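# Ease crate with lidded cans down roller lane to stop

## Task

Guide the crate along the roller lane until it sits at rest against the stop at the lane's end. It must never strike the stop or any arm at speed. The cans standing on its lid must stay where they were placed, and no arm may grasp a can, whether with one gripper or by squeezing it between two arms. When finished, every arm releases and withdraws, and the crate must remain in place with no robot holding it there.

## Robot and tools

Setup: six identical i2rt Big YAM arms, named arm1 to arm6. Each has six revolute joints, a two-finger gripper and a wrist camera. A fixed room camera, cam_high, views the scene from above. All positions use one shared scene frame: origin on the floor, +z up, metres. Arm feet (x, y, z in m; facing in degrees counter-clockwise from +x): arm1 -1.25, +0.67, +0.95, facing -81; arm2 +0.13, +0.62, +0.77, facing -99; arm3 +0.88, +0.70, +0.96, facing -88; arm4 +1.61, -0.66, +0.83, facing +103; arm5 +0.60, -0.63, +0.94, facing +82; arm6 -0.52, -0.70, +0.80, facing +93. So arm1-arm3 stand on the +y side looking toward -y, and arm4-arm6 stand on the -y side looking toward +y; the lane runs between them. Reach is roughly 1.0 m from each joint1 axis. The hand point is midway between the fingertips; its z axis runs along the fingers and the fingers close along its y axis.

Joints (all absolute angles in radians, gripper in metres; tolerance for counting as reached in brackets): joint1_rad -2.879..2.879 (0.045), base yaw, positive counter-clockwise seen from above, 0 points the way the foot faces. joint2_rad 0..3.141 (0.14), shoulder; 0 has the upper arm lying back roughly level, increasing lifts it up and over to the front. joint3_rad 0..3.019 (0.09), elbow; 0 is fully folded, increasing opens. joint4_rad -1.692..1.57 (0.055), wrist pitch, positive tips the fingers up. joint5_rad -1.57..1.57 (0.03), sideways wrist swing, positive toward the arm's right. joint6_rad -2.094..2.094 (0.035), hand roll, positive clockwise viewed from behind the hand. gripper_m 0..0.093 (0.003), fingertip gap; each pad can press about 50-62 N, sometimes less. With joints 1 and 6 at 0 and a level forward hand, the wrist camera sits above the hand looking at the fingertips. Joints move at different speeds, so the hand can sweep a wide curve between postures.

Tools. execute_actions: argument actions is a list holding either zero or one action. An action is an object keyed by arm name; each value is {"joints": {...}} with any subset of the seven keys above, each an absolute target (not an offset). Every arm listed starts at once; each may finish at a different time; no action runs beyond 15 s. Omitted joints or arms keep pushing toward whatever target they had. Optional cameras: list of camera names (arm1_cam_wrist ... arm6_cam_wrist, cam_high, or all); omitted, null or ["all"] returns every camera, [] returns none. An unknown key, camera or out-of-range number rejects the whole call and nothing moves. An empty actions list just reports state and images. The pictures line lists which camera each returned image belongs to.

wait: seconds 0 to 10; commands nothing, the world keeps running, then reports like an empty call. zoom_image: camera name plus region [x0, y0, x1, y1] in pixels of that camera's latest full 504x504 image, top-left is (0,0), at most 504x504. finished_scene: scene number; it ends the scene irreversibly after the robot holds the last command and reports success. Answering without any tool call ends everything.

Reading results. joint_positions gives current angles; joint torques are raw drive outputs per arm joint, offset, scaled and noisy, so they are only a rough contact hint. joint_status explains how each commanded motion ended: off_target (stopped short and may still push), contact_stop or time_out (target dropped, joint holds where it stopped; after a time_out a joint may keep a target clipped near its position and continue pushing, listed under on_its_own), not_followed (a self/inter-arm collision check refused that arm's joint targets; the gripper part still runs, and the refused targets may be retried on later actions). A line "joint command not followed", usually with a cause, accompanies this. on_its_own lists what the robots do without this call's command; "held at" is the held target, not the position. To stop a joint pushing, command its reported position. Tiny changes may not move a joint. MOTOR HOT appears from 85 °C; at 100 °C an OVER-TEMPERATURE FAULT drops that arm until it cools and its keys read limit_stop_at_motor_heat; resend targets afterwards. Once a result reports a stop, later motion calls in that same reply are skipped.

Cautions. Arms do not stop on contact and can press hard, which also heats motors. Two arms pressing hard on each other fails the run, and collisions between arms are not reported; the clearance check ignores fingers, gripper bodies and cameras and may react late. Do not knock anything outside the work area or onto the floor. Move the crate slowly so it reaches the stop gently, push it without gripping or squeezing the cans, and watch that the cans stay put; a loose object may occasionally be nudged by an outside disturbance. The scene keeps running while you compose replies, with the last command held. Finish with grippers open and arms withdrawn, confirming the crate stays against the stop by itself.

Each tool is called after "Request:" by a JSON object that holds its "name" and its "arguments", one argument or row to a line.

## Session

Request:
{"name": "execute_actions", "arguments": {
  "actions": []
}}

Scene clock: 0.00 s.
Joint torques (N m, as the arm reports them, + toward a larger angle): no reading
arm1.joint_positions: joint1_rad=-0.682 joint2_rad=+0.640 joint3_rad=+1.371 joint4_rad=-1.472 joint5_rad=-0.260 joint6_rad=+0.131 gripper_m=+0.094
arm1.joint_status: not commanded
arm1.hand: x=-1.3205 y=+0.4587 z=+1.4574 quat_wxyz=(-0.319, -0.791, -0.449, +0.268) (m; scene frame)
arm2.joint_positions: joint1_rad=+0.567 joint2_rad=+0.508 joint3_rad=+1.425 joint4_rad=-1.317 joint5_rad=+0.173 joint6_rad=-0.222 gripper_m=+0.094
arm2.joint_status: not commanded
arm2.hand: x=+0.1861 y=+0.4428 z=+1.3475 quat_wxyz=(-0.371, -0.418, -0.721, +0.410) (m; scene frame)
arm3.joint_positions: joint1_rad=-0.084 joint2_rad=+0.625 joint3_rad=+1.382 joint4_rad=-1.369 joint5_rad=+0.129 joint6_rad=-0.210 gripper_m=+0.095
arm3.joint_status: not commanded
arm3.hand: x=+0.8543 y=+0.4655 z=+1.4852 quat_wxyz=(-0.235, -0.594, -0.657, +0.400) (m; scene frame)
arm4.joint_positions: joint1_rad=+0.044 joint2_rad=+0.486 joint3_rad=+1.446 joint4_rad=-1.300 joint5_rad=-0.035 joint6_rad=-0.418 gripper_m=+0.094
arm4.joint_status: not commanded
arm4.hand: x=+1.5579 y=-0.4943 z=+1.4322 quat_wxyz=(-0.427, +0.744, -0.337, -0.389) (m; scene frame)
arm5.joint_positions: joint1_rad=+0.580 joint2_rad=+0.433 joint3_rad=+1.427 joint4_rad=-1.192 joint5_rad=+0.247 joint6_rad=-0.161 gripper_m=+0.094
arm5.joint_status: not commanded
arm5.hand: x=+0.5668 y=-0.4768 z=+1.5650 quat_wxyz=(-0.455, +0.645, -0.426, -0.443) (m; scene frame)
arm6.joint_positions: joint1_rad=-0.244 joint2_rad=+0.453 joint3_rad=+1.412 joint4_rad=-1.368 joint5_rad=-0.154 joint6_rad=+0.350 gripper_m=+0.095
arm6.joint_status: not commanded
arm6.hand: x=-0.5086 y=-0.5387 z=+1.3762 quat_wxyz=(-0.299, +0.445, -0.709, -0.458) (m; scene frame)
pictures: arm1_cam_wrist, arm2_cam_wrist, arm3_cam_wrist, arm4_cam_wrist, arm5_cam_wrist, arm6_cam_wrist, cam_high
Images, in order (width x height): arm1_cam_wrist 504x504, arm2_cam_wrist 504x504, arm3_cam_wrist 504x504, arm4_cam_wrist 504x504, arm5_cam_wrist 504x504, arm6_cam_wrist 504x504, cam_high 504x504.

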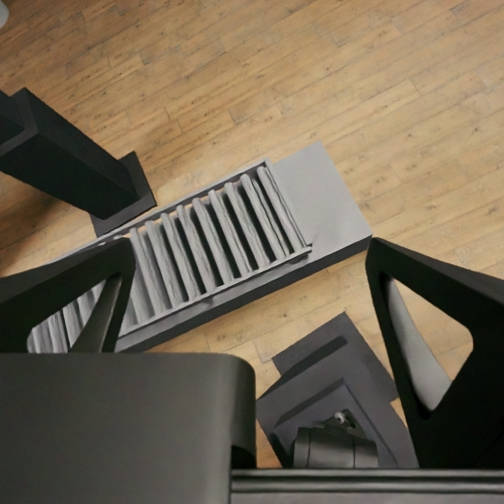

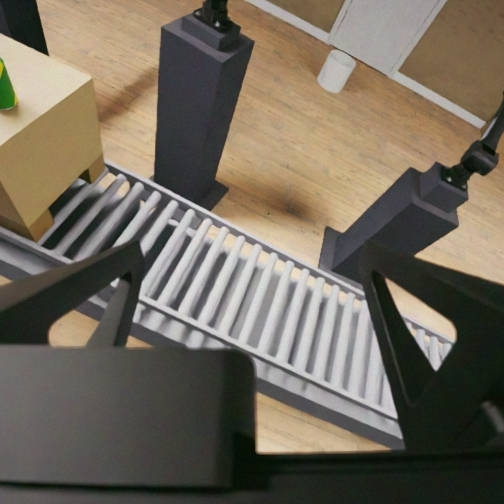

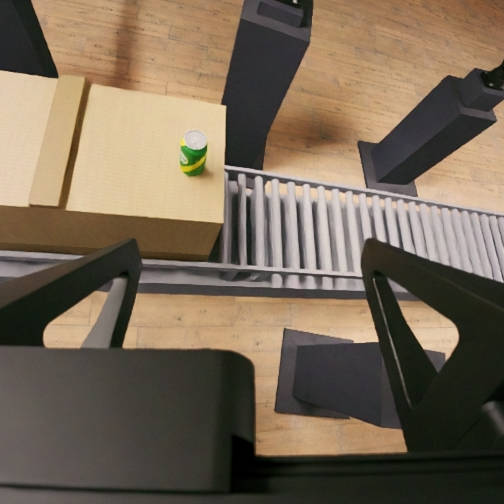

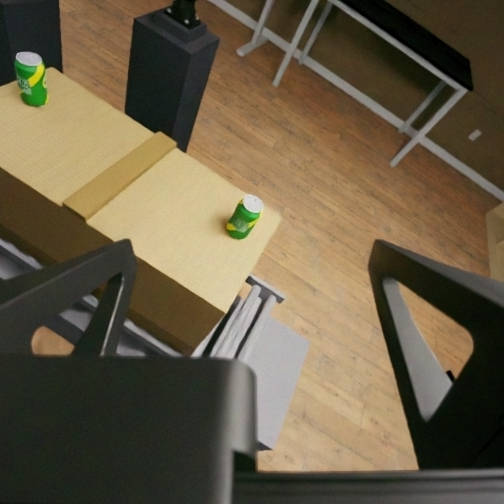

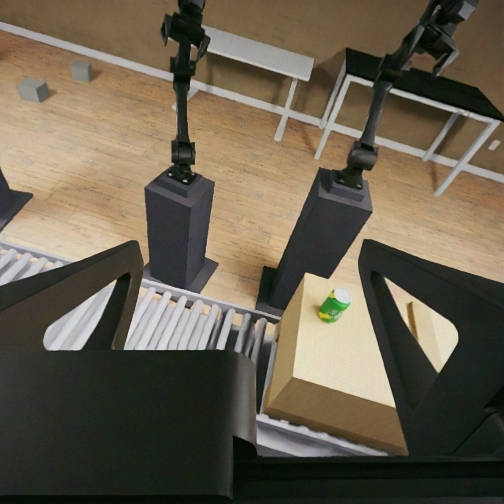

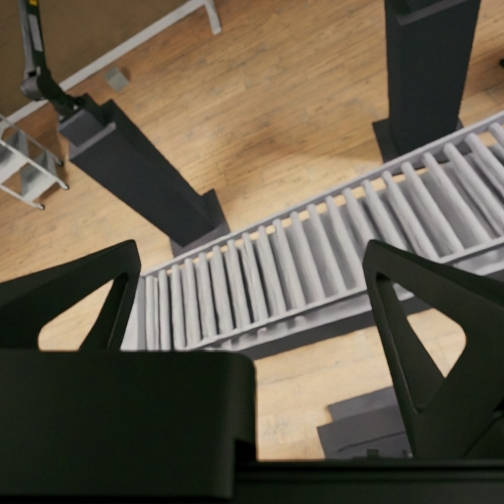

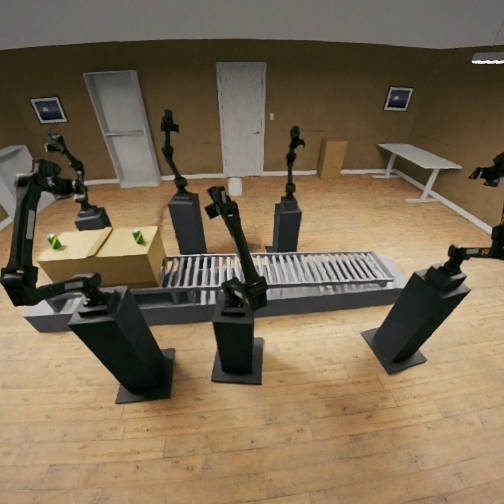

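Request:
{"name": "execute_actions", "arguments": {
  "actions": [
    {"arm4":{"joints":{"joint1_rad":-0.6,"joint2_rad":2.5,"joint3_rad":1.9,"joint4_rad":-0.6,"joint5_rad":0,"joint6_rad":1.5,"gripper_m":0}},"arm2":{"joints":{"joint1_rad":0.8,"joint2_rad":2.57,"joint3_rad":2.05,"joint4_rad":-0.8,"joint5_rad":0,"joint6_rad":1.7,"gripper_m":0}},"arm6":{"joints":{"joint5_rad":0,"joint6_rad":-2,"gripper_m":0,"joint4_rad":-0.6}},"arm1":{"joints":{"joint5_rad":0,"joint6_rad":2,"gripper_m":0,"joint4_rad":-0.4,"joint1_rad":0}},"arm5":{"joints":{"joint1_rad":-0.3,"joint5_rad":0}}}
  ],
  "cameras": ["cam_high","arm2_cam_wrist","arm3_cam_wrist","arm4_cam_wrist","arm5_cam_wrist"]
}}

Scene clock: 3.70 s.
Joint torques (N m, as the arm reports them, + toward a larger angle): arm1=[ 1.63 -0.82 10.85  2.47  0.25  0.07] | arm2=[  0.68 -24.08   8.4    0.27   0.03   0.05] | arm3=[-1.29  1.98  8.38  2.6   0.01 -0.04] | arm4=[ -1.39 -27.78  10.33   1.09   0.21  -0.03] | arm5=[-1.83  6.11  9.49  1.6  -0.23  0.14] | arm6=[-0.54  5.4   7.84  3.18  0.01 -0.11]
arm1.joint_positions: joint1_rad=-0.010 joint2_rad=+0.640 joint3_rad=+1.371 joint4_rad=-0.426 joint5_rad=-0.004 joint6_rad=+1.986 gripper_m=+0.000
arm1.joint_status: all done
arm1.hand: x=-1.2063 y=+0.3962 z=+1.6929 quat_wxyz=(-0.774, -0.587, +0.076, -0.224) (m; scene frame)
arm2.joint_positions: joint1_rad=+0.796 joint2_rad=+2.595 joint3_rad=+2.018 joint4_rad=-0.801 joint5_rad=+0.002 joint6_rad=+1.691 gripper_m=+0.000
arm2.joint_status: all done
arm2.hand: x=+0.5731 y=+0.0190 z=+0.5774 quat_wxyz=(-0.087, -0.963, -0.253, -0.028) (m; scene frame)
arm3.joint_positions: joint1_rad=-0.084 joint2_rad=+0.625 joint3_rad=+1.382 joint4_rad=-1.369 joint5_rad=+0.129 joint6_rad=-0.210 gripper_m=+0.095
arm3.joint_status: not commanded
arm3.hand: x=+0.8543 y=+0.4655 z=+1.4852 quat_wxyz=(-0.235, -0.594, -0.657, +0.400) (m; scene frame)
arm4.joint_positions: joint1_rad=-0.602 joint2_rad=+2.511 joint3_rad=+1.882 joint4_rad=-0.611 joint5_rad=-0.002 joint6_rad=+1.491 gripper_m=+0.001
arm4.joint_status: all done
arm4.hand: x=+1.8823 y=+0.0496 z=+0.6756 quat_wxyz=(-0.035, -0.142, -0.976, -0.161) (m; scene frame)
arm5.joint_positions: joint1_rad=-0.292 joint2_rad=+0.433 joint3_rad=+1.427 joint4_rad=-1.192 joint5_rad=+0.003 joint6_rad=-0.161 gripper_m=+0.094
arm5.joint_status: all done
arm5.hand: x=+0.6590 y=-0.4900 z=+1.5645 quat_wxyz=(-0.561, +0.469, -0.615, -0.295) (m; scene frame)
arm6.joint_positions: joint1_rad=-0.244 joint2_rad=+0.453 joint3_rad=+1.412 joint4_rad=-0.626 joint5_rad=-0.003 joint6_rad=-1.990 gripper_m=+0.001
arm6.joint_status: all done
arm6.hand: x=-0.4790 y=-0.5336 z=+1.5531 quat_wxyz=(-0.775, +0.581, +0.062, +0.240) (m; scene frame)
pictures: arm2_cam_wrist, arm3_cam_wrist, arm4_cam_wrist, arm5_cam_wrist, cam_high
Images, in order (width x height): arm2_cam_wrist 504x504, arm3_cam_wrist 504x504, arm4_cam_wrist 504x504, arm5_cam_wrist 504x504, cam_high 504x504.

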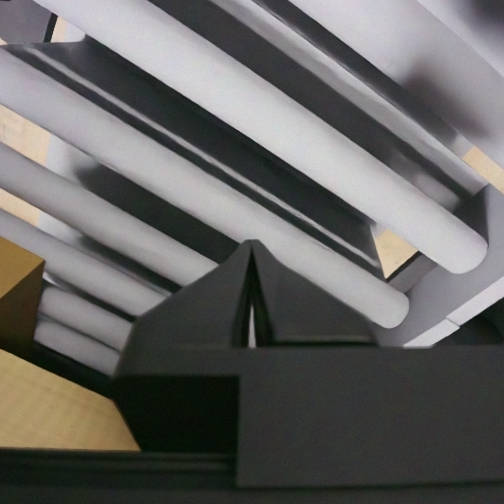

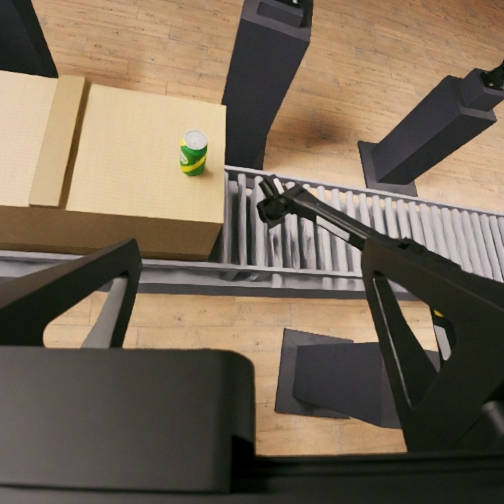

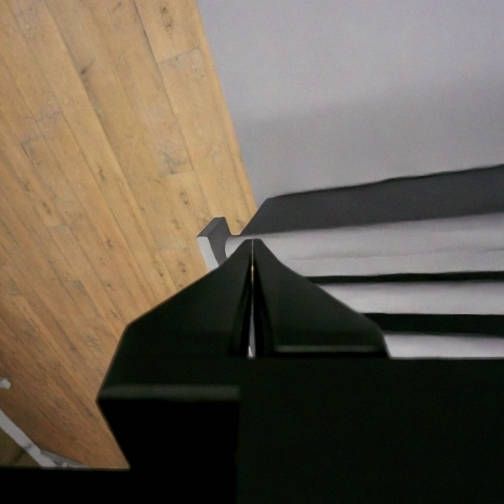

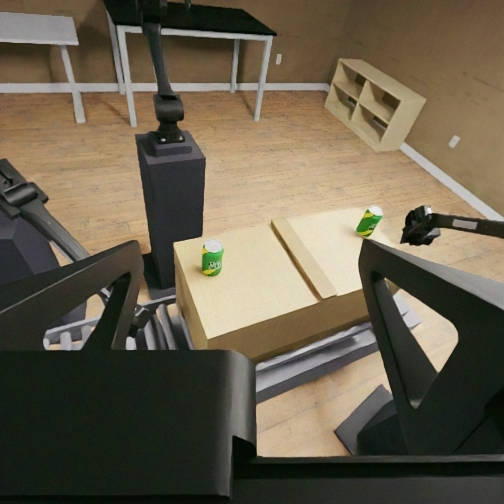

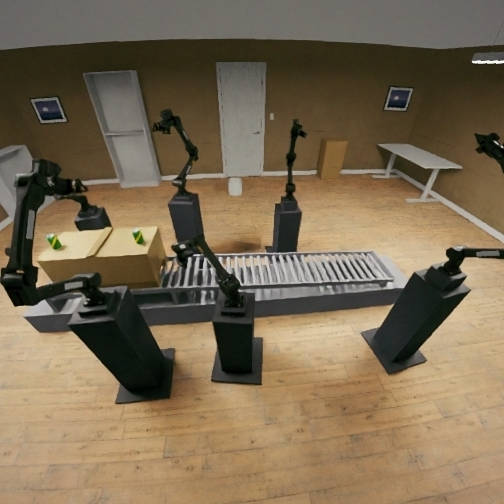

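Lower arm4 a bit and approach.

Request:
{"name": "execute_actions", "arguments": {
  "actions": [
    {"arm4":{"joints":{"joint1_rad":-0.46,"joint2_rad":2.6}},"arm2":{"joints":{"joint1_rad":0.88}}}
  ],
  "cameras": []
}}

Request:
{"name": "execute_actions", "arguments": {
  "actions": [
    {"arm4":{"joints":{"joint1_rad":-0.38}}}
  ],
  "cameras": ["arm3_cam_wrist"]
}}

Request:
{"name": "execute_actions", "arguments": {
  "actions": [
    {"arm4":{"joints":{"joint1_rad":-0.3}}}
  ],
  "cameras": ["arm3_cam_wrist","arm5_cam_wrist","arm4_cam_wrist"]
}}

Scene clock: 6.33 s.
Joint torques (N m, as the arm reports them, + toward a larger angle): arm1=[ 1.68 -0.78 10.86  2.43  0.26  0.07] | arm2=[  0.39 -24.1    8.39   0.28   0.07   0.06] | arm3=[-1.33  1.96  8.37  2.6   0.01 -0.04] | arm4=[ -1.42 -26.6    9.71   0.98   0.17  -0.01] | arm5=[-1.87  6.54  9.54  1.83 -0.23  0.15] | arm6=[-0.59  5.4   7.81  3.21  0.   -0.1 ]
arm1.joint_positions: joint1_rad=-0.010 joint2_rad=+0.640 joint3_rad=+1.371 joint4_rad=-0.426 joint5_rad=-0.004 joint6_rad=+1.986 gripper_m=+0.000
arm1.joint_status: not commanded
arm1.hand: x=-1.2063 y=+0.3962 z=+1.6929 quat_wxyz=(-0.774, -0.587, +0.076, -0.224) (m; scene frame)
arm2.joint_positions: joint1_rad=+0.881 joint2_rad=+2.595 joint3_rad=+2.018 joint4_rad=-0.801 joint5_rad=+0.001 joint6_rad=+1.692 gripper_m=+0.000
arm2.joint_status: all done
arm2.hand: x=+0.6233 y=+0.0592 z=+0.5768 quat_wxyz=(-0.085, -0.952, -0.294, -0.032) (m; scene frame)
arm3.joint_positions: joint1_rad=-0.084 joint2_rad=+0.625 joint3_rad=+1.382 joint4_rad=-1.369 joint5_rad=+0.129 joint6_rad=-0.210 gripper_m=+0.095
arm3.joint_status: not commanded
arm3.hand: x=+0.8543 y=+0.4655 z=+1.4852 quat_wxyz=(-0.235, -0.594, -0.657, +0.400) (m; scene frame)
arm4.joint_positions: joint1_rad=-0.467 joint2_rad=+2.597 joint3_rad=+1.882 joint4_rad=-0.611 joint5_rad=-0.001 joint6_rad=+1.491 gripper_m=+0.001
arm4.joint_status: all done
arm4.hand: x=+1.7784 y=+0.0533 z=+0.6138 quat_wxyz=(-0.018, -0.077, -0.990, -0.121) (m; scene frame)
arm5.joint_positions: joint1_rad=-0.292 joint2_rad=+0.433 joint3_rad=+1.427 joint4_rad=-1.192 joint5_rad=+0.003 joint6_rad=-0.161 gripper_m=+0.094
arm5.joint_status: not commanded
arm5.hand: x=+0.6590 y=-0.4900 z=+1.5645 quat_wxyz=(-0.561, +0.469, -0.615, -0.295) (m; scene frame)
arm6.joint_positions: joint1_rad=-0.244 joint2_rad=+0.453 joint3_rad=+1.412 joint4_rad=-0.626 joint5_rad=-0.003 joint6_rad=-1.990 gripper_m=+0.001
arm6.joint_status: not commanded
arm6.hand: x=-0.4790 y=-0.5336 z=+1.5531 quat_wxyz=(-0.775, +0.581, +0.062, +0.240) (m; scene frame)
pictures: none
No camera images: the call's "cameras" was empty. Leave "cameras" out to get every camera's image.

Scene clock: 7.60 s.
Joint torques (N m, as the arm reports them, + toward a larger angle): arm1=[ 1.66 -0.94 10.87  2.44  0.26  0.06] | arm2=[  0.38 -24.07   8.38   0.27   0.07   0.05] | arm3=[-1.36  2.    8.39  2.6   0.01 -0.03] | arm4=[ -1.84 -26.27   9.47   1.08   0.14  -0.02] | arm5=[-2.24  5.85  9.54  1.81 -0.24  0.12] | arm6=[-0.57  5.4   7.82  3.2   0.01 -0.09]
arm1.joint_positions: joint1_rad=-0.010 joint2_rad=+0.640 joint3_rad=+1.371 joint4_rad=-0.426 joint5_rad=-0.004 joint6_rad=+1.986 gripper_m=+0.000
arm1.joint_status: not commanded
arm1.hand: x=-1.2063 y=+0.3962 z=+1.6929 quat_wxyz=(-0.774, -0.587, +0.076, -0.224) (m; scene frame)
arm2.joint_positions: joint1_rad=+0.881 joint2_rad=+2.595 joint3_rad=+2.018 joint4_rad=-0.801 joint5_rad=+0.001 joint6_rad=+1.692 gripper_m=+0.000
arm2.joint_status: not commanded
arm2.hand: x=+0.6233 y=+0.0592 z=+0.5768 quat_wxyz=(-0.085, -0.952, -0.294, -0.032) (m; scene frame)
arm3.joint_positions: joint1_rad=-0.084 joint2_rad=+0.625 joint3_rad=+1.382 joint4_rad=-1.369 joint5_rad=+0.129 joint6_rad=-0.210 gripper_m=+0.095
arm3.joint_status: not commanded
arm3.hand: x=+0.8543 y=+0.4655 z=+1.4852 quat_wxyz=(-0.235, -0.594, -0.657, +0.400) (m; scene frame)
arm4.joint_positions: joint1_rad=-0.379 joint2_rad=+2.597 joint3_rad=+1.882 joint4_rad=-0.611 joint5_rad=-0.001 joint6_rad=+1.491 gripper_m=+0.001
arm4.joint_status: all done
arm4.hand: x=+1.7159 y=+0.0654 z=+0.6139 quat_wxyz=(-0.013, -0.033, -0.992, -0.122) (m; scene frame)
arm5.joint_positions: joint1_rad=-0.292 joint2_rad=+0.433 joint3_rad=+1.427 joint4_rad=-1.192 joint5_rad=+0.003 joint6_rad=-0.161 gripper_m=+0.094
arm5.joint_status: not commanded
arm5.hand: x=+0.6590 y=-0.4900 z=+1.5645 quat_wxyz=(-0.561, +0.469, -0.615, -0.295) (m; scene frame)
arm6.joint_positions: joint1_rad=-0.244 joint2_rad=+0.453 joint3_rad=+1.412 joint4_rad=-0.626 joint5_rad=-0.003 joint6_rad=-1.990 gripper_m=+0.001
arm6.joint_status: not commanded
arm6.hand: x=-0.4790 y=-0.5336 z=+1.5531 quat_wxyz=(-0.775, +0.581, +0.062, +0.240) (m; scene frame)
pictures: arm3_cam_wrist
Images, in order (width x height): arm3_cam_wrist 504x504.

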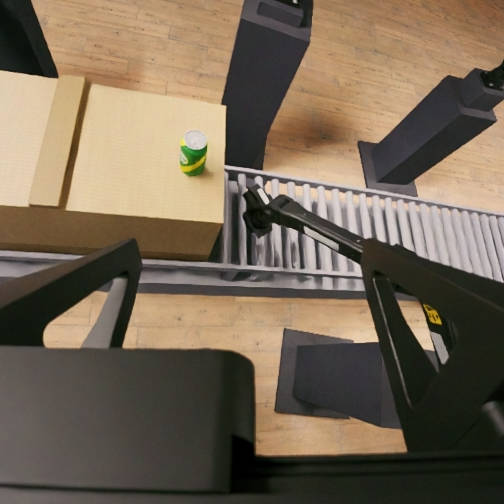

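Scene clock: 8.50 s.
Joint torques (N m, as the arm reports them, + toward a larger angle): arm1=[ 1.72 -0.85 10.86  2.44  0.25  0.06] | arm2=[  0.35 -24.14   8.4    0.27   0.07   0.05] | arm3=[-1.34  2.01  8.37  2.61  0.01 -0.03] | arm4=[ -1.23 -26.67   9.67   1.03   0.26  -0.05] | arm5=[-1.47  6.94  9.42  1.62 -0.24  0.11] | arm6=[-0.59  5.42  7.79  3.2   0.01 -0.09]
arm1.joint_positions: joint1_rad=-0.010 joint2_rad=+0.640 joint3_rad=+1.371 joint4_rad=-0.426 joint5_rad=-0.004 joint6_rad=+1.986 gripper_m=+0.000
arm1.joint_status: not commanded
arm1.hand: x=-1.2063 y=+0.3962 z=+1.6929 quat_wxyz=(-0.774, -0.587, +0.076, -0.224) (m; scene frame)
arm2.joint_positions: joint1_rad=+0.881 joint2_rad=+2.595 joint3_rad=+2.018 joint4_rad=-0.801 joint5_rad=+0.001 joint6_rad=+1.692 gripper_m=+0.000
arm2.joint_status: not commanded
arm2.hand: x=+0.6233 y=+0.0592 z=+0.5768 quat_wxyz=(-0.085, -0.952, -0.294, -0.032) (m; scene frame)
arm3.joint_positions: joint1_rad=-0.084 joint2_rad=+0.625 joint3_rad=+1.382 joint4_rad=-1.369 joint5_rad=+0.129 joint6_rad=-0.210 gripper_m=+0.095
arm3.joint_status: not commanded
arm3.hand: x=+0.8543 y=+0.4655 z=+1.4852 quat_wxyz=(-0.235, -0.594, -0.657, +0.400) (m; scene frame)
arm4.joint_positions: joint1_rad=-0.298 joint2_rad=+2.597 joint3_rad=+1.882 joint4_rad=-0.611 joint5_rad=-0.002 joint6_rad=+1.491 gripper_m=+0.001
arm4.joint_status: all done
arm4.hand: x=+1.6564 y=+0.0717 z=+0.6139 quat_wxyz=(-0.007, +0.007, -0.992, -0.122) (m; scene frame)
arm5.joint_positions: joint1_rad=-0.292 joint2_rad=+0.433 joint3_rad=+1.427 joint4_rad=-1.192 joint5_rad=+0.003 joint6_rad=-0.161 gripper_m=+0.094
arm5.joint_status: not commanded
arm5.hand: x=+0.6590 y=-0.4900 z=+1.5645 quat_wxyz=(-0.561, +0.469, -0.615, -0.295) (m; scene frame)
arm6.joint_positions: joint1_rad=-0.244 joint2_rad=+0.453 joint3_rad=+1.412 joint4_rad=-0.626 joint5_rad=-0.003 joint6_rad=-1.990 gripper_m=+0.001
arm6.joint_status: not commanded
arm6.hand: x=-0.4790 y=-0.5336 z=+1.5531 quat_wxyz=(-0.775, +0.581, +0.062, +0.240) (m; scene frame)
pictures: arm3_cam_wrist, arm4_cam_wrist, arm5_cam_wrist
Images, in order (width x height): arm3_cam_wrist 504x504, arm4_cam_wrist 504x504, arm5_cam_wrist 504x504.

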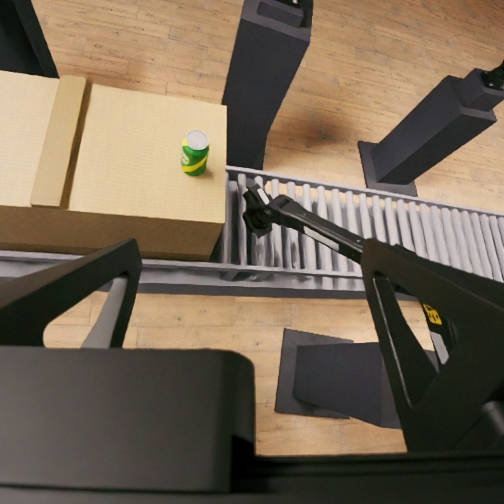

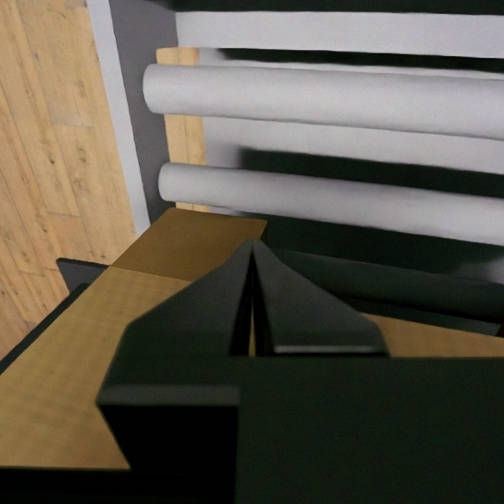

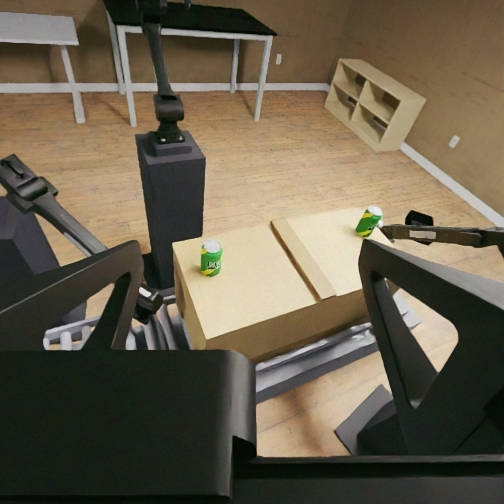

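Request:
{"name": "execute_actions", "arguments": {
  "actions": [
    {"arm4":{"joints":{"joint1_rad":-0.2}}}
  ],
  "cameras": []
}}

Request:
{"name": "execute_actions", "arguments": {
  "actions": [
    {"arm4":{"joints":{"joint1_rad":-0.1}},"arm2":{"joints":{"joint1_rad":0.79,"joint2_rad":2.51,"joint3_rad":1.92}}}
  ],
  "cameras": ["arm3_cam_wrist"]
}}

Request:
{"name": "execute_actions", "arguments": {
  "actions": [
    {"arm4":{"joints":{"joint1_rad":0}},"arm2":{"joints":{"joint1_rad":0.71,"joint2_rad":2.45,"joint3_rad":1.79}},"arm6":{"joints":{"joint1_rad":-0.8,"joint2_rad":1.2}}}
  ],
  "cameras": []
}}

Request:
{"name": "execute_actions", "arguments": {
  "actions": [
    {"arm4":{"joints":{"joint1_rad":0.1,"joint6_rad":1.8}},"arm2":{"joints":{"joint1_rad":0.61,"joint2_rad":2.38,"joint3_rad":1.65,"joint4_rad":-0.73}},"arm6":{"joints":{"joint2_rad":2,"joint3_rad":1.7}}}
  ],
  "cameras": []
}}

Request:
{"name": "execute_actions", "arguments": {
  "actions": [
    {"arm4":{"joints":{"joint1_rad":0.2}},"arm2":{"joints":{"joint1_rad":0.52,"joint2_rad":2.31,"joint3_rad":1.5,"joint4_rad":-0.66}},"arm6":{"joints":{"joint2_rad":2.8,"joint3_rad":2.3}}}
  ],
  "cameras": ["arm3_cam_wrist","cam_high"]
}}

Scene clock: 12.37 s.
Joint torques (N m, as the arm reports them, + toward a larger angle): arm1=[ 1.62 -0.83 10.87  2.48  0.25  0.06] | arm2=[  0.32 -24.1    8.39   0.27   0.07   0.06] | arm3=[-1.33  2.04  8.39  2.62  0.01 -0.03] | arm4=[ -1.38 -26.85   9.6    1.12   0.17  -0.05] | arm5=[-1.66  6.43  9.66  1.59 -0.23  0.08] | arm6=[-0.52  5.58  7.81  3.2   0.01 -0.1 ]
arm1.joint_positions: joint1_rad=-0.010 joint2_rad=+0.640 joint3_rad=+1.371 joint4_rad=-0.426 joint5_rad=-0.004 joint6_rad=+1.986 gripper_m=+0.000
arm1.joint_status: not commanded
arm1.hand: x=-1.2063 y=+0.3962 z=+1.6929 quat_wxyz=(-0.774, -0.587, +0.076, -0.224) (m; scene frame)
arm2.joint_positions: joint1_rad=+0.881 joint2_rad=+2.595 joint3_rad=+2.018 joint4_rad=-0.801 joint5_rad=+0.001 joint6_rad=+1.692 gripper_m=+0.000
arm2.joint_status: not commanded
arm2.hand: x=+0.6233 y=+0.0592 z=+0.5768 quat_wxyz=(-0.085, -0.952, -0.294, -0.032) (m; scene frame)
arm3.joint_positions: joint1_rad=-0.084 joint2_rad=+0.625 joint3_rad=+1.382 joint4_rad=-1.369 joint5_rad=+0.129 joint6_rad=-0.210 gripper_m=+0.095
arm3.joint_status: not commanded
arm3.hand: x=+0.8543 y=+0.4655 z=+1.4852 quat_wxyz=(-0.235, -0.594, -0.657, +0.400) (m; scene frame)
arm4.joint_positions: joint1_rad=-0.199 joint2_rad=+2.597 joint3_rad=+1.882 joint4_rad=-0.611 joint5_rad=-0.001 joint6_rad=+1.491 gripper_m=+0.001
arm4.joint_status: all done
arm4.hand: x=+1.5850 y=+0.0729 z=+0.6140 quat_wxyz=(-0.002, +0.056, -0.991, -0.123) (m; scene frame)
arm5.joint_positions: joint1_rad=-0.292 joint2_rad=+0.433 joint3_rad=+1.427 joint4_rad=-1.192 joint5_rad=+0.003 joint6_rad=-0.161 gripper_m=+0.094
arm5.joint_status: not commanded
arm5.hand: x=+0.6590 y=-0.4900 z=+1.5645 quat_wxyz=(-0.561, +0.469, -0.615, -0.295) (m; scene frame)
arm6.joint_positions: joint1_rad=-0.244 joint2_rad=+0.453 joint3_rad=+1.412 joint4_rad=-0.626 joint5_rad=-0.003 joint6_rad=-1.990 gripper_m=+0.001
arm6.joint_status: not commanded
arm6.hand: x=-0.4790 y=-0.5336 z=+1.5531 quat_wxyz=(-0.775, +0.581, +0.062, +0.240) (m; scene frame)
pictures: none
No camera images: the call's "cameras" was empty. Leave "cameras" out to get every camera's image.

Scene clock: 13.83 s.
Joint torques (N m, as the arm reports them, + toward a larger angle): arm1=[ 1.6  -0.82 10.88  2.42  0.26  0.07] | arm2=[  0.66 -24.45   5.9    0.19   0.08   0.06] | arm3=[-1.32  2.06  8.38  2.61  0.01 -0.03] | arm4=[ -1.1  -26.51   9.64   1.04   0.16  -0.04] | arm5=[-1.02  6.42  9.68  1.73 -0.25  0.13] | arm6=[-0.66  5.43  7.82  3.21  0.01 -0.1 ]
arm1.joint_positions: joint1_rad=-0.010 joint2_rad=+0.640 joint3_rad=+1.371 joint4_rad=-0.426 joint5_rad=-0.004 joint6_rad=+1.986 gripper_m=+0.000
arm1.joint_status: not commanded
arm1.hand: x=-1.2063 y=+0.3962 z=+1.6929 quat_wxyz=(-0.774, -0.587, +0.076, -0.224) (m; scene frame)
arm2.joint_positions: joint1_rad=+0.790 joint2_rad=+2.546 joint3_rad=+1.923 joint4_rad=-0.801 joint5_rad=+0.001 joint6_rad=+1.692 gripper_m=+0.000
arm2.joint_status: all done
arm2.hand: x=+0.5534 y=+0.0394 z=+0.5790 quat_wxyz=(-0.065, -0.966, -0.250, -0.020) (m; scene frame)
arm3.joint_positions: joint1_rad=-0.084 joint2_rad=+0.625 joint3_rad=+1.382 joint4_rad=-1.369 joint5_rad=+0.129 joint6_rad=-0.210 gripper_m=+0.095
arm3.joint_status: not commanded
arm3.hand: x=+0.8543 y=+0.4655 z=+1.4852 quat_wxyz=(-0.235, -0.594, -0.657, +0.400) (m; scene frame)
arm4.joint_positions: joint1_rad=-0.101 joint2_rad=+2.597 joint3_rad=+1.882 joint4_rad=-0.611 joint5_rad=-0.001 joint6_rad=+1.491 gripper_m=+0.001
arm4.joint_status: all done
arm4.hand: x=+1.5135 y=+0.0670 z=+0.6140 quat_wxyz=(+0.004, +0.105, -0.987, -0.123) (m; scene frame)
arm5.joint_positions: joint1_rad=-0.292 joint2_rad=+0.433 joint3_rad=+1.427 joint4_rad=-1.192 joint5_rad=+0.003 joint6_rad=-0.161 gripper_m=+0.094
arm5.joint_status: not commanded
arm5.hand: x=+0.6590 y=-0.4900 z=+1.5645 quat_wxyz=(-0.561, +0.469, -0.615, -0.295) (m; scene frame)
arm6.joint_positions: joint1_rad=-0.244 joint2_rad=+0.453 joint3_rad=+1.412 joint4_rad=-0.626 joint5_rad=-0.003 joint6_rad=-1.990 gripper_m=+0.001
arm6.joint_status: not commanded
arm6.hand: x=-0.4790 y=-0.5336 z=+1.5531 quat_wxyz=(-0.775, +0.581, +0.062, +0.240) (m; scene frame)
pictures: arm3_cam_wrist
Images, in order (width x height): arm3_cam_wrist 504x504.

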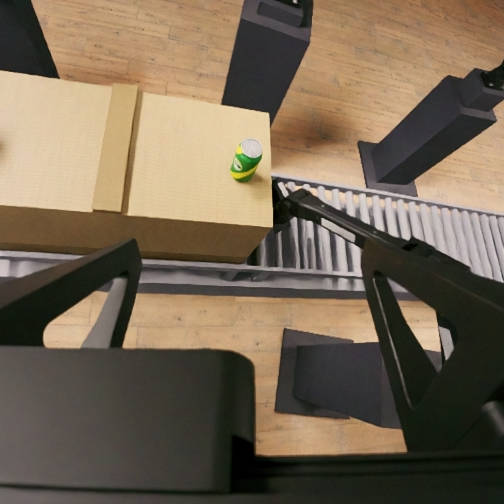

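Scene clock: 15.47 s.
Joint torques (N m, as the arm reports them, + toward a larger angle): arm1=[ 1.7  -0.83 10.87  2.46  0.25  0.06] | arm2=[  0.63 -23.25   5.57   0.04   0.08   0.06] | arm3=[-1.41  1.97  8.39  2.61  0.01 -0.03] | arm4=[ -1.45 -26.51   9.45   1.11   0.05  -0.12] | arm5=[-1.49  6.86  9.57  1.96 -0.25  0.15] | arm6=[-0.21 -7.18 11.55  2.73 -0.13 -0.1 ]
arm1.joint_positions: joint1_rad=-0.010 joint2_rad=+0.640 joint3_rad=+1.371 joint4_rad=-0.426 joint5_rad=-0.004 joint6_rad=+1.986 gripper_m=+0.000
arm1.joint_status: not commanded
arm1.hand: x=-1.2063 y=+0.3962 z=+1.6929 quat_wxyz=(-0.774, -0.587, +0.076, -0.224) (m; scene frame)
arm2.joint_positions: joint1_rad=+0.707 joint2_rad=+2.485 joint3_rad=+1.792 joint4_rad=-0.801 joint5_rad=+0.001 joint6_rad=+1.692 gripper_m=+0.000
arm2.joint_status: all done
arm2.hand: x=+0.4813 y=+0.0440 z=+0.5780 quat_wxyz=(-0.034, -0.977, -0.210, -0.005) (m; scene frame)
arm3.joint_positions: joint1_rad=-0.084 joint2_rad=+0.625 joint3_rad=+1.382 joint4_rad=-1.369 joint5_rad=+0.129 joint6_rad=-0.210 gripper_m=+0.095
arm3.joint_status: not commanded
arm3.hand: x=+0.8543 y=+0.4655 z=+1.4852 quat_wxyz=(-0.235, -0.594, -0.657, +0.400) (m; scene frame)
arm4.joint_positions: joint1_rad=-0.001 joint2_rad=+2.597 joint3_rad=+1.882 joint4_rad=-0.611 joint5_rad=+0.003 joint6_rad=+1.503 gripper_m=+0.001
arm4.joint_status: all done
arm4.hand: x=+1.4427 y=+0.0540 z=+0.6141 quat_wxyz=(+0.009, +0.148, -0.981, -0.122) (m; scene frame)
arm5.joint_positions: joint1_rad=-0.292 joint2_rad=+0.433 joint3_rad=+1.427 joint4_rad=-1.192 joint5_rad=+0.003 joint6_rad=-0.161 gripper_m=+0.094
arm5.joint_status: not commanded
arm5.hand: x=+0.6590 y=-0.4900 z=+1.5645 quat_wxyz=(-0.561, +0.469, -0.615, -0.295) (m; scene frame)
arm6.joint_positions: joint1_rad=-0.803 joint2_rad=+1.207 joint3_rad=+1.403 joint4_rad=-0.615 joint5_rad=-0.001 joint6_rad=-1.991 gripper_m=+0.001
arm6.joint_status: all done
arm6.hand: x=-0.1384 y=-0.2943 z=+1.2794 quat_wxyz=(-0.450, +0.831, -0.140, +0.296) (m; scene frame)
pictures: none
No camera images: the call's "cameras" was empty. Leave "cameras" out to get every camera's image.

Scene clock: 17.30 s.
Joint torques (N m, as the arm reports them, + toward a larger angle): arm1=[ 1.66 -0.85 10.86  2.45  0.25  0.07] | arm2=[  0.42 -22.02   5.2    0.43   0.09   0.06] | arm3=[-1.35  1.96  8.37  2.62  0.01 -0.03] | arm4=[ -1.27 -27.33   9.65   1.1    0.01  -0.04] | arm5=[-1.72  6.79  9.6   1.74 -0.26  0.11] | arm6=[ -0.2  -16.9   10.88   1.78  -0.15  -0.12]
arm1.joint_positions: joint1_rad=-0.010 joint2_rad=+0.640 joint3_rad=+1.371 joint4_rad=-0.426 joint5_rad=-0.004 joint6_rad=+1.986 gripper_m=+0.000
arm1.joint_status: not commanded
arm1.hand: x=-1.2063 y=+0.3962 z=+1.6929 quat_wxyz=(-0.774, -0.587, +0.076, -0.224) (m; scene frame)
arm2.joint_positions: joint1_rad=+0.609 joint2_rad=+2.412 joint3_rad=+1.654 joint4_rad=-0.739 joint5_rad=+0.001 joint6_rad=+1.692 gripper_m=+0.000
arm2.joint_status: all done
arm2.hand: x=+0.4096 y=+0.0407 z=+0.5849 quat_wxyz=(-0.033, -0.986, -0.162, -0.003) (m; scene frame)
arm3.joint_positions: joint1_rad=-0.084 joint2_rad=+0.625 joint3_rad=+1.382 joint4_rad=-1.369 joint5_rad=+0.129 joint6_rad=-0.210 gripper_m=+0.095
arm3.joint_status: not commanded
arm3.hand: x=+0.8543 y=+0.4655 z=+1.4852 quat_wxyz=(-0.235, -0.594, -0.657, +0.400) (m; scene frame)
arm4.joint_positions: joint1_rad=+0.098 joint2_rad=+2.597 joint3_rad=+1.882 joint4_rad=-0.611 joint5_rad=+0.003 joint6_rad=+1.790 gripper_m=+0.001
arm4.joint_status: all done
arm4.hand: x=+1.3730 y=+0.0340 z=+0.6141 quat_wxyz=(+0.032, +0.055, -0.991, -0.118) (m; scene frame)
arm5.joint_positions: joint1_rad=-0.292 joint2_rad=+0.433 joint3_rad=+1.427 joint4_rad=-1.192 joint5_rad=+0.003 joint6_rad=-0.161 gripper_m=+0.094
arm5.joint_status: not commanded
arm5.hand: x=+0.6590 y=-0.4900 z=+1.5645 quat_wxyz=(-0.561, +0.469, -0.615, -0.295) (m; scene frame)
arm6.joint_positions: joint1_rad=-0.803 joint2_rad=+2.015 joint3_rad=+1.664 joint4_rad=-0.608 joint5_rad=-0.001 joint6_rad=-1.991 gripper_m=+0.001
arm6.joint_status: all done
arm6.hand: x=-0.0098 y=-0.1541 z=+0.9038 quat_wxyz=(-0.246, +0.943, -0.158, +0.160) (m; scene frame)
pictures: none
No camera images: the call's "cameras" was empty. Leave "cameras" out to get every camera's image.

Scene clock: 19.20 s.
Joint torques (N m, as the arm reports them, + toward a larger angle): arm1=[ 1.62 -0.92 10.86  2.45  0.25  0.06] | arm2=[  0.58 -20.54   4.89   0.41   0.09   0.06] | arm3=[-1.32  1.99  8.39  2.62  0.01 -0.03] | arm4=[ -1.86 -26.74   9.53   0.94   0.09  -0.02] | arm5=[-1.56  6.58  9.59  1.79 -0.22  0.12] | arm6=[ -0.12 -21.44  10.07   1.34  -0.16  -0.13]
arm1.joint_positions: joint1_rad=-0.010 joint2_rad=+0.640 joint3_rad=+1.371 joint4_rad=-0.426 joint5_rad=-0.004 joint6_rad=+1.986 gripper_m=+0.000
arm1.joint_status: not commanded
arm1.hand: x=-1.2063 y=+0.3962 z=+1.6929 quat_wxyz=(-0.774, -0.587, +0.076, -0.224) (m; scene frame)
arm2.joint_positions: joint1_rad=+0.517 joint2_rad=+2.338 joint3_rad=+1.502 joint4_rad=-0.669 joint5_rad=+0.001 joint6_rad=+1.692 gripper_m=+0.000
arm2.joint_status: all done
arm2.hand: x=+0.3414 y=+0.0545 z=+0.5883 quat_wxyz=(-0.029, -0.993, -0.117, +0.000) (m; scene frame)
arm3.joint_positions: joint1_rad=-0.084 joint2_rad=+0.625 joint3_rad=+1.382 joint4_rad=-1.369 joint5_rad=+0.129 joint6_rad=-0.210 gripper_m=+0.095
arm3.joint_status: not commanded
arm3.hand: x=+0.8543 y=+0.4655 z=+1.4852 quat_wxyz=(-0.235, -0.594, -0.657, +0.400) (m; scene frame)
arm4.joint_positions: joint1_rad=+0.200 joint2_rad=+2.597 joint3_rad=+1.882 joint4_rad=-0.611 joint5_rad=-0.001 joint6_rad=+1.791 gripper_m=+0.001
arm4.joint_status: all done
arm4.hand: x=+1.3038 y=+0.0063 z=+0.6141 quat_wxyz=(+0.040, +0.105, -0.987, -0.116) (m; scene frame)
arm5.joint_positions: joint1_rad=-0.292 joint2_rad=+0.433 joint3_rad=+1.427 joint4_rad=-1.192 joint5_rad=+0.003 joint6_rad=-0.161 gripper_m=+0.094
arm5.joint_status: not commanded
arm5.hand: x=+0.6590 y=-0.4900 z=+1.5645 quat_wxyz=(-0.561, +0.469, -0.615, -0.295) (m; scene frame)
arm6.joint_positions: joint1_rad=-0.803 joint2_rad=+2.821 joint3_rad=+2.262 joint4_rad=-0.607 joint5_rad=-0.001 joint6_rad=-1.991 gripper_m=+0.001
arm6.joint_status: all done
arm6.hand: x=+0.0380 y=-0.1006 z=+0.5485 quat_wxyz=(-0.163, +0.968, -0.162, +0.105) (m; scene frame)
pictures: arm3_cam_wrist, cam_high
Images, in order (width x height): arm3_cam_wrist 504x504, cam_high 504x504.

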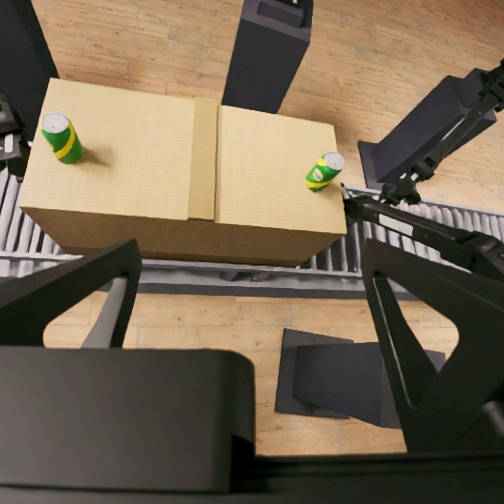

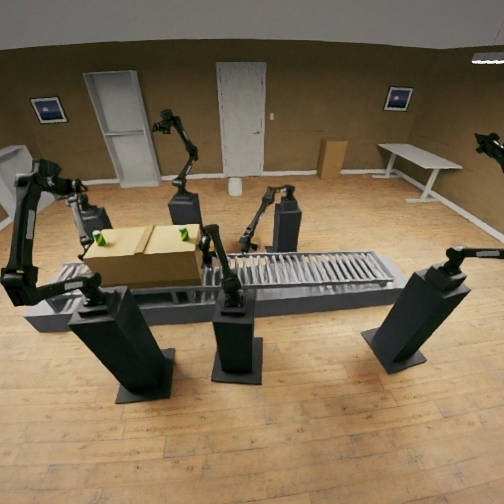

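Request:
{"name": "execute_actions", "arguments": {
  "actions": [
    {"arm4":{"joints":{"joint1_rad":0.3}},"arm2":{"joints":{"joint1_rad":0.45,"joint2_rad":2.23,"joint3_rad":1.33,"joint4_rad":-0.6}},"arm6":{"joints":{"joint1_rad":-0.86,"joint4_rad":-0.47}}}
  ],
  "cameras": []
}}

Request:
{"name": "execute_actions", "arguments": {
  "actions": [
    {"arm4":{"joints":{"joint1_rad":0.4}},"arm2":{"joints":{"joint1_rad":0.35,"joint4_rad":-0.72}}}
  ],
  "cameras": []
}}

Request:
{"name": "execute_actions", "arguments": {
  "actions": [
    {"arm4":{"joints":{"joint1_rad":0.49}},"arm2":{"joints":{"joint1_rad":0.25}}}
  ],
  "cameras": []
}}

Request:
{"name": "execute_actions", "arguments": {
  "actions": [
    {"arm4":{"joints":{"joint1_rad":0.54,"joint4_rad":-0.45}},"arm2":{"joints":{"joint1_rad":0.15}}}
  ],
  "cameras": ["arm3_cam_wrist","cam_high"]
}}

Scene clock: 22.63 s.
Joint torques (N m, as the arm reports them, + toward a larger angle): arm1=[ 1.69 -0.81 10.85  2.46  0.25  0.06] | arm2=[  0.75 -18.72   4.48   0.35   0.09   0.06] | arm3=[-1.29  1.96  8.37  2.6   0.01 -0.03] | arm4=[ -1.36 -25.98   9.48   1.02   0.15  -0.05] | arm5=[-1.63  6.45  9.62  1.81 -0.23  0.12] | arm6=[  0.23 -21.69  10.19   2.27  -0.16  -0.12]
arm1.joint_positions: joint1_rad=-0.010 joint2_rad=+0.640 joint3_rad=+1.371 joint4_rad=-0.426 joint5_rad=-0.004 joint6_rad=+1.986 gripper_m=+0.000
arm1.joint_status: not commanded
arm1.hand: x=-1.2063 y=+0.3962 z=+1.6929 quat_wxyz=(-0.774, -0.587, +0.076, -0.224) (m; scene frame)
arm2.joint_positions: joint1_rad=+0.443 joint2_rad=+2.254 joint3_rad=+1.330 joint4_rad=-0.609 joint5_rad=+0.001 joint6_rad=+1.692 gripper_m=+0.000
arm2.joint_status: all done
arm2.hand: x=+0.2845 y=+0.0906 z=+0.5934 quat_wxyz=(-0.017, -0.997, -0.080, +0.004) (m; scene frame)
arm3.joint_positions: joint1_rad=-0.084 joint2_rad=+0.625 joint3_rad=+1.382 joint4_rad=-1.369 joint5_rad=+0.129 joint6_rad=-0.210 gripper_m=+0.095
arm3.joint_status: not commanded
arm3.hand: x=+0.8543 y=+0.4655 z=+1.4852 quat_wxyz=(-0.235, -0.594, -0.657, +0.400) (m; scene frame)
arm4.joint_positions: joint1_rad=+0.299 joint2_rad=+2.597 joint3_rad=+1.882 joint4_rad=-0.611 joint5_rad=-0.001 joint6_rad=+1.791 gripper_m=+0.001
arm4.joint_status: all done
arm4.hand: x=+1.2397 y=-0.0272 z=+0.6142 quat_wxyz=(+0.046, +0.154, -0.980, -0.114) (m; scene frame)
arm5.joint_positions: joint1_rad=-0.292 joint2_rad=+0.433 joint3_rad=+1.427 joint4_rad=-1.192 joint5_rad=+0.003 joint6_rad=-0.161 gripper_m=+0.094
arm5.joint_status: not commanded
arm5.hand: x=+0.6590 y=-0.4900 z=+1.5645 quat_wxyz=(-0.561, +0.469, -0.615, -0.295) (m; scene frame)
arm6.joint_positions: joint1_rad=-0.868 joint2_rad=+2.821 joint3_rad=+2.262 joint4_rad=-0.491 joint5_rad=-0.001 joint6_rad=-1.991 gripper_m=+0.001
arm6.joint_status: all done
arm6.hand: x=+0.0945 y=-0.1207 z=+0.5606 quat_wxyz=(-0.205, +0.949, -0.191, +0.143) (m; scene frame)
pictures: none
No camera images: the call's "cameras" was empty. Leave "cameras" out to get every camera's image.

Scene clock: 24.17 s.
Joint torques (N m, as the arm reports them, + toward a larger angle): arm1=[ 1.71 -0.87 10.87  2.45  0.25  0.06] | arm2=[  1.36 -18.48   4.35  -0.59   0.13   0.07] | arm3=[-1.38  1.95  8.38  2.62  0.01 -0.03] | arm4=[ -1.77 -26.96   9.63   1.11   0.16  -0.05] | arm5=[-2.24  6.57  9.67  1.85 -0.22  0.16] | arm6=[  0.33 -21.6   10.2    2.24  -0.16  -0.13]
arm1.joint_positions: joint1_rad=-0.010 joint2_rad=+0.640 joint3_rad=+1.371 joint4_rad=-0.426 joint5_rad=-0.004 joint6_rad=+1.986 gripper_m=+0.000
arm1.joint_status: not commanded
arm1.hand: x=-1.2063 y=+0.3962 z=+1.6929 quat_wxyz=(-0.774, -0.587, +0.076, -0.224) (m; scene frame)
arm2.joint_positions: joint1_rad=+0.337 joint2_rad=+2.254 joint3_rad=+1.330 joint4_rad=-0.714 joint5_rad=+0.000 joint6_rad=+1.692 gripper_m=+0.000
arm2.joint_status: all done
arm2.hand: x=+0.2228 y=+0.1030 z=+0.5946 quat_wxyz=(+0.034, -0.999, -0.026, +0.012) (m; scene frame)
arm3.joint_positions: joint1_rad=-0.084 joint2_rad=+0.625 joint3_rad=+1.382 joint4_rad=-1.369 joint5_rad=+0.129 joint6_rad=-0.210 gripper_m=+0.095
arm3.joint_status: not commanded
arm3.hand: x=+0.8543 y=+0.4655 z=+1.4852 quat_wxyz=(-0.235, -0.594, -0.657, +0.400) (m; scene frame)
arm4.joint_positions: joint1_rad=+0.401 joint2_rad=+2.597 joint3_rad=+1.882 joint4_rad=-0.610 joint5_rad=-0.001 joint6_rad=+1.791 gripper_m=+0.001
arm4.joint_status: all done
arm4.hand: x=+1.1774 y=-0.0680 z=+0.6142 quat_wxyz=(+0.051, +0.204, -0.971, -0.112) (m; scene frame)
arm5.joint_positions: joint1_rad=-0.292 joint2_rad=+0.433 joint3_rad=+1.427 joint4_rad=-1.192 joint5_rad=+0.003 joint6_rad=-0.161 gripper_m=+0.094
arm5.joint_status: not commanded
arm5.hand: x=+0.6590 y=-0.4900 z=+1.5645 quat_wxyz=(-0.561, +0.469, -0.615, -0.295) (m; scene frame)
arm6.joint_positions: joint1_rad=-0.868 joint2_rad=+2.821 joint3_rad=+2.262 joint4_rad=-0.491 joint5_rad=-0.001 joint6_rad=-1.991 gripper_m=+0.001
arm6.joint_status: not commanded
arm6.hand: x=+0.0945 y=-0.1207 z=+0.5606 quat_wxyz=(-0.205, +0.949, -0.191, +0.143) (m; scene frame)
pictures: none
No camera images: the call's "cameras" was empty. Leave "cameras" out to get every camera's image.

Scene clock: 25.67 s.
Joint torques (N m, as the arm reports them, + toward a larger angle): arm1=[ 1.7  -0.9  10.87  2.44  0.26  0.06] | arm2=[  1.34 -18.42   4.39  -0.5    0.15   0.07] | arm3=[-1.37  2.04  8.38  2.61  0.01 -0.03] | arm4=[ -1.5  -26.85   9.47   0.96   0.16   0.  ] | arm5=[-1.9   6.49  9.55  1.88 -0.25  0.13] | arm6=[  0.2  -21.76  10.21   2.25  -0.16  -0.13]
arm1.joint_positions: joint1_rad=-0.010 joint2_rad=+0.640 joint3_rad=+1.371 joint4_rad=-0.426 joint5_rad=-0.004 joint6_rad=+1.986 gripper_m=+0.000
arm1.joint_status: not commanded
arm1.hand: x=-1.2063 y=+0.3962 z=+1.6929 quat_wxyz=(-0.774, -0.587, +0.076, -0.224) (m; scene frame)
arm2.joint_positions: joint1_rad=+0.236 joint2_rad=+2.254 joint3_rad=+1.330 joint4_rad=-0.714 joint5_rad=-0.001 joint6_rad=+1.692 gripper_m=+0.000
arm2.joint_status: all done
arm2.hand: x=+0.1701 y=+0.0966 z=+0.5954 quat_wxyz=(+0.035, -0.999, +0.024, +0.010) (m; scene frame)
arm3.joint_positions: joint1_rad=-0.084 joint2_rad=+0.625 joint3_rad=+1.382 joint4_rad=-1.369 joint5_rad=+0.129 joint6_rad=-0.210 gripper_m=+0.095
arm3.joint_status: not commanded
arm3.hand: x=+0.8543 y=+0.4655 z=+1.4852 quat_wxyz=(-0.235, -0.594, -0.657, +0.400) (m; scene frame)
arm4.joint_positions: joint1_rad=+0.491 joint2_rad=+2.597 joint3_rad=+1.882 joint4_rad=-0.610 joint5_rad=-0.001 joint6_rad=+1.792 gripper_m=+0.001
arm4.joint_status: all done
arm4.hand: x=+1.1263 y=-0.1093 z=+0.6142 quat_wxyz=(+0.057, +0.247, -0.961, -0.109) (m; scene frame)
arm5.joint_positions: joint1_rad=-0.292 joint2_rad=+0.433 joint3_rad=+1.427 joint4_rad=-1.192 joint5_rad=+0.003 joint6_rad=-0.161 gripper_m=+0.094
arm5.joint_status: not commanded
arm5.hand: x=+0.6590 y=-0.4900 z=+1.5645 quat_wxyz=(-0.561, +0.469, -0.615, -0.295) (m; scene frame)
arm6.joint_positions: joint1_rad=-0.868 joint2_rad=+2.821 joint3_rad=+2.262 joint4_rad=-0.491 joint5_rad=-0.001 joint6_rad=-1.991 gripper_m=+0.001
arm6.joint_status: not commanded
arm6.hand: x=+0.0945 y=-0.1207 z=+0.5606 quat_wxyz=(-0.205, +0.949, -0.191, +0.143) (m; scene frame)
pictures: none
No camera images: the call's "cameras" was empty. Leave "cameras" out to get every camera's image.

Scene clock: 26.93 s.
Joint torques (N m, as the arm reports them, + toward a larger angle): arm1=[ 1.68 -0.91 10.86  2.45  0.25  0.06] | arm2=[  0.95 -18.41   4.38  -0.57   0.14   0.07] | arm3=[-1.34  2.    8.37  2.6   0.   -0.03] | arm4=[ -0.92 -27.28  10.     1.67   0.24  -0.05] | arm5=[-1.63  6.85  9.51  1.85 -0.27  0.15] | arm6=[  0.3  -21.7   10.2    2.25  -0.16  -0.12]
arm1.joint_positions: joint1_rad=-0.010 joint2_rad=+0.640 joint3_rad=+1.371 joint4_rad=-0.426 joint5_rad=-0.004 joint6_rad=+1.986 gripper_m=+0.000
arm1.joint_status: not commanded
arm1.hand: x=-1.2063 y=+0.3962 z=+1.6929 quat_wxyz=(-0.774, -0.587, +0.076, -0.224) (m; scene frame)
arm2.joint_positions: joint1_rad=+0.145 joint2_rad=+2.254 joint3_rad=+1.330 joint4_rad=-0.714 joint5_rad=-0.001 joint6_rad=+1.692 gripper_m=+0.000
arm2.joint_status: all done
arm2.hand: x=+0.1221 y=+0.0953 z=+0.5961 quat_wxyz=(+0.034, -0.997, +0.070, +0.009) (m; scene frame)
arm3.joint_positions: joint1_rad=-0.084 joint2_rad=+0.625 joint3_rad=+1.382 joint4_rad=-1.369 joint5_rad=+0.129 joint6_rad=-0.210 gripper_m=+0.095
arm3.joint_status: not commanded
arm3.hand: x=+0.8543 y=+0.4655 z=+1.4852 quat_wxyz=(-0.235, -0.594, -0.657, +0.400) (m; scene frame)
arm4.joint_positions: joint1_rad=+0.536 joint2_rad=+2.598 joint3_rad=+1.882 joint4_rad=-0.472 joint5_rad=-0.002 joint6_rad=+1.792 gripper_m=+0.001
arm4.joint_status: all done
arm4.hand: x=+1.0805 y=-0.1084 z=+0.6236 quat_wxyz=(+0.091, +0.265, -0.945, -0.167) (m; scene frame)
arm5.joint_positions: joint1_rad=-0.292 joint2_rad=+0.433 joint3_rad=+1.427 joint4_rad=-1.192 joint5_rad=+0.003 joint6_rad=-0.161 gripper_m=+0.094
arm5.joint_status: not commanded
arm5.hand: x=+0.6590 y=-0.4900 z=+1.5645 quat_wxyz=(-0.561, +0.469, -0.615, -0.295) (m; scene frame)
arm6.joint_positions: joint1_rad=-0.868 joint2_rad=+2.821 joint3_rad=+2.262 joint4_rad=-0.491 joint5_rad=-0.001 joint6_rad=-1.991 gripper_m=+0.001
arm6.joint_status: not commanded
arm6.hand: x=+0.0945 y=-0.1207 z=+0.5606 quat_wxyz=(-0.205, +0.949, -0.191, +0.143) (m; scene frame)
pictures: arm3_cam_wrist, cam_high
Images, in order (width x height): arm3_cam_wrist 504x504, cam_high 504x504.

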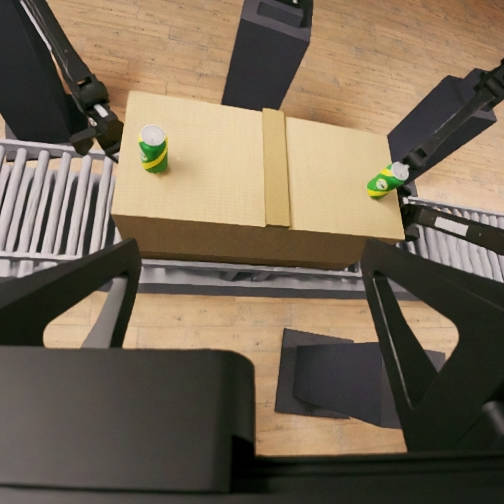

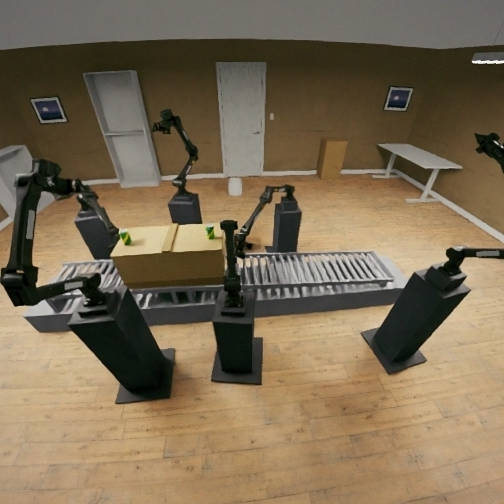

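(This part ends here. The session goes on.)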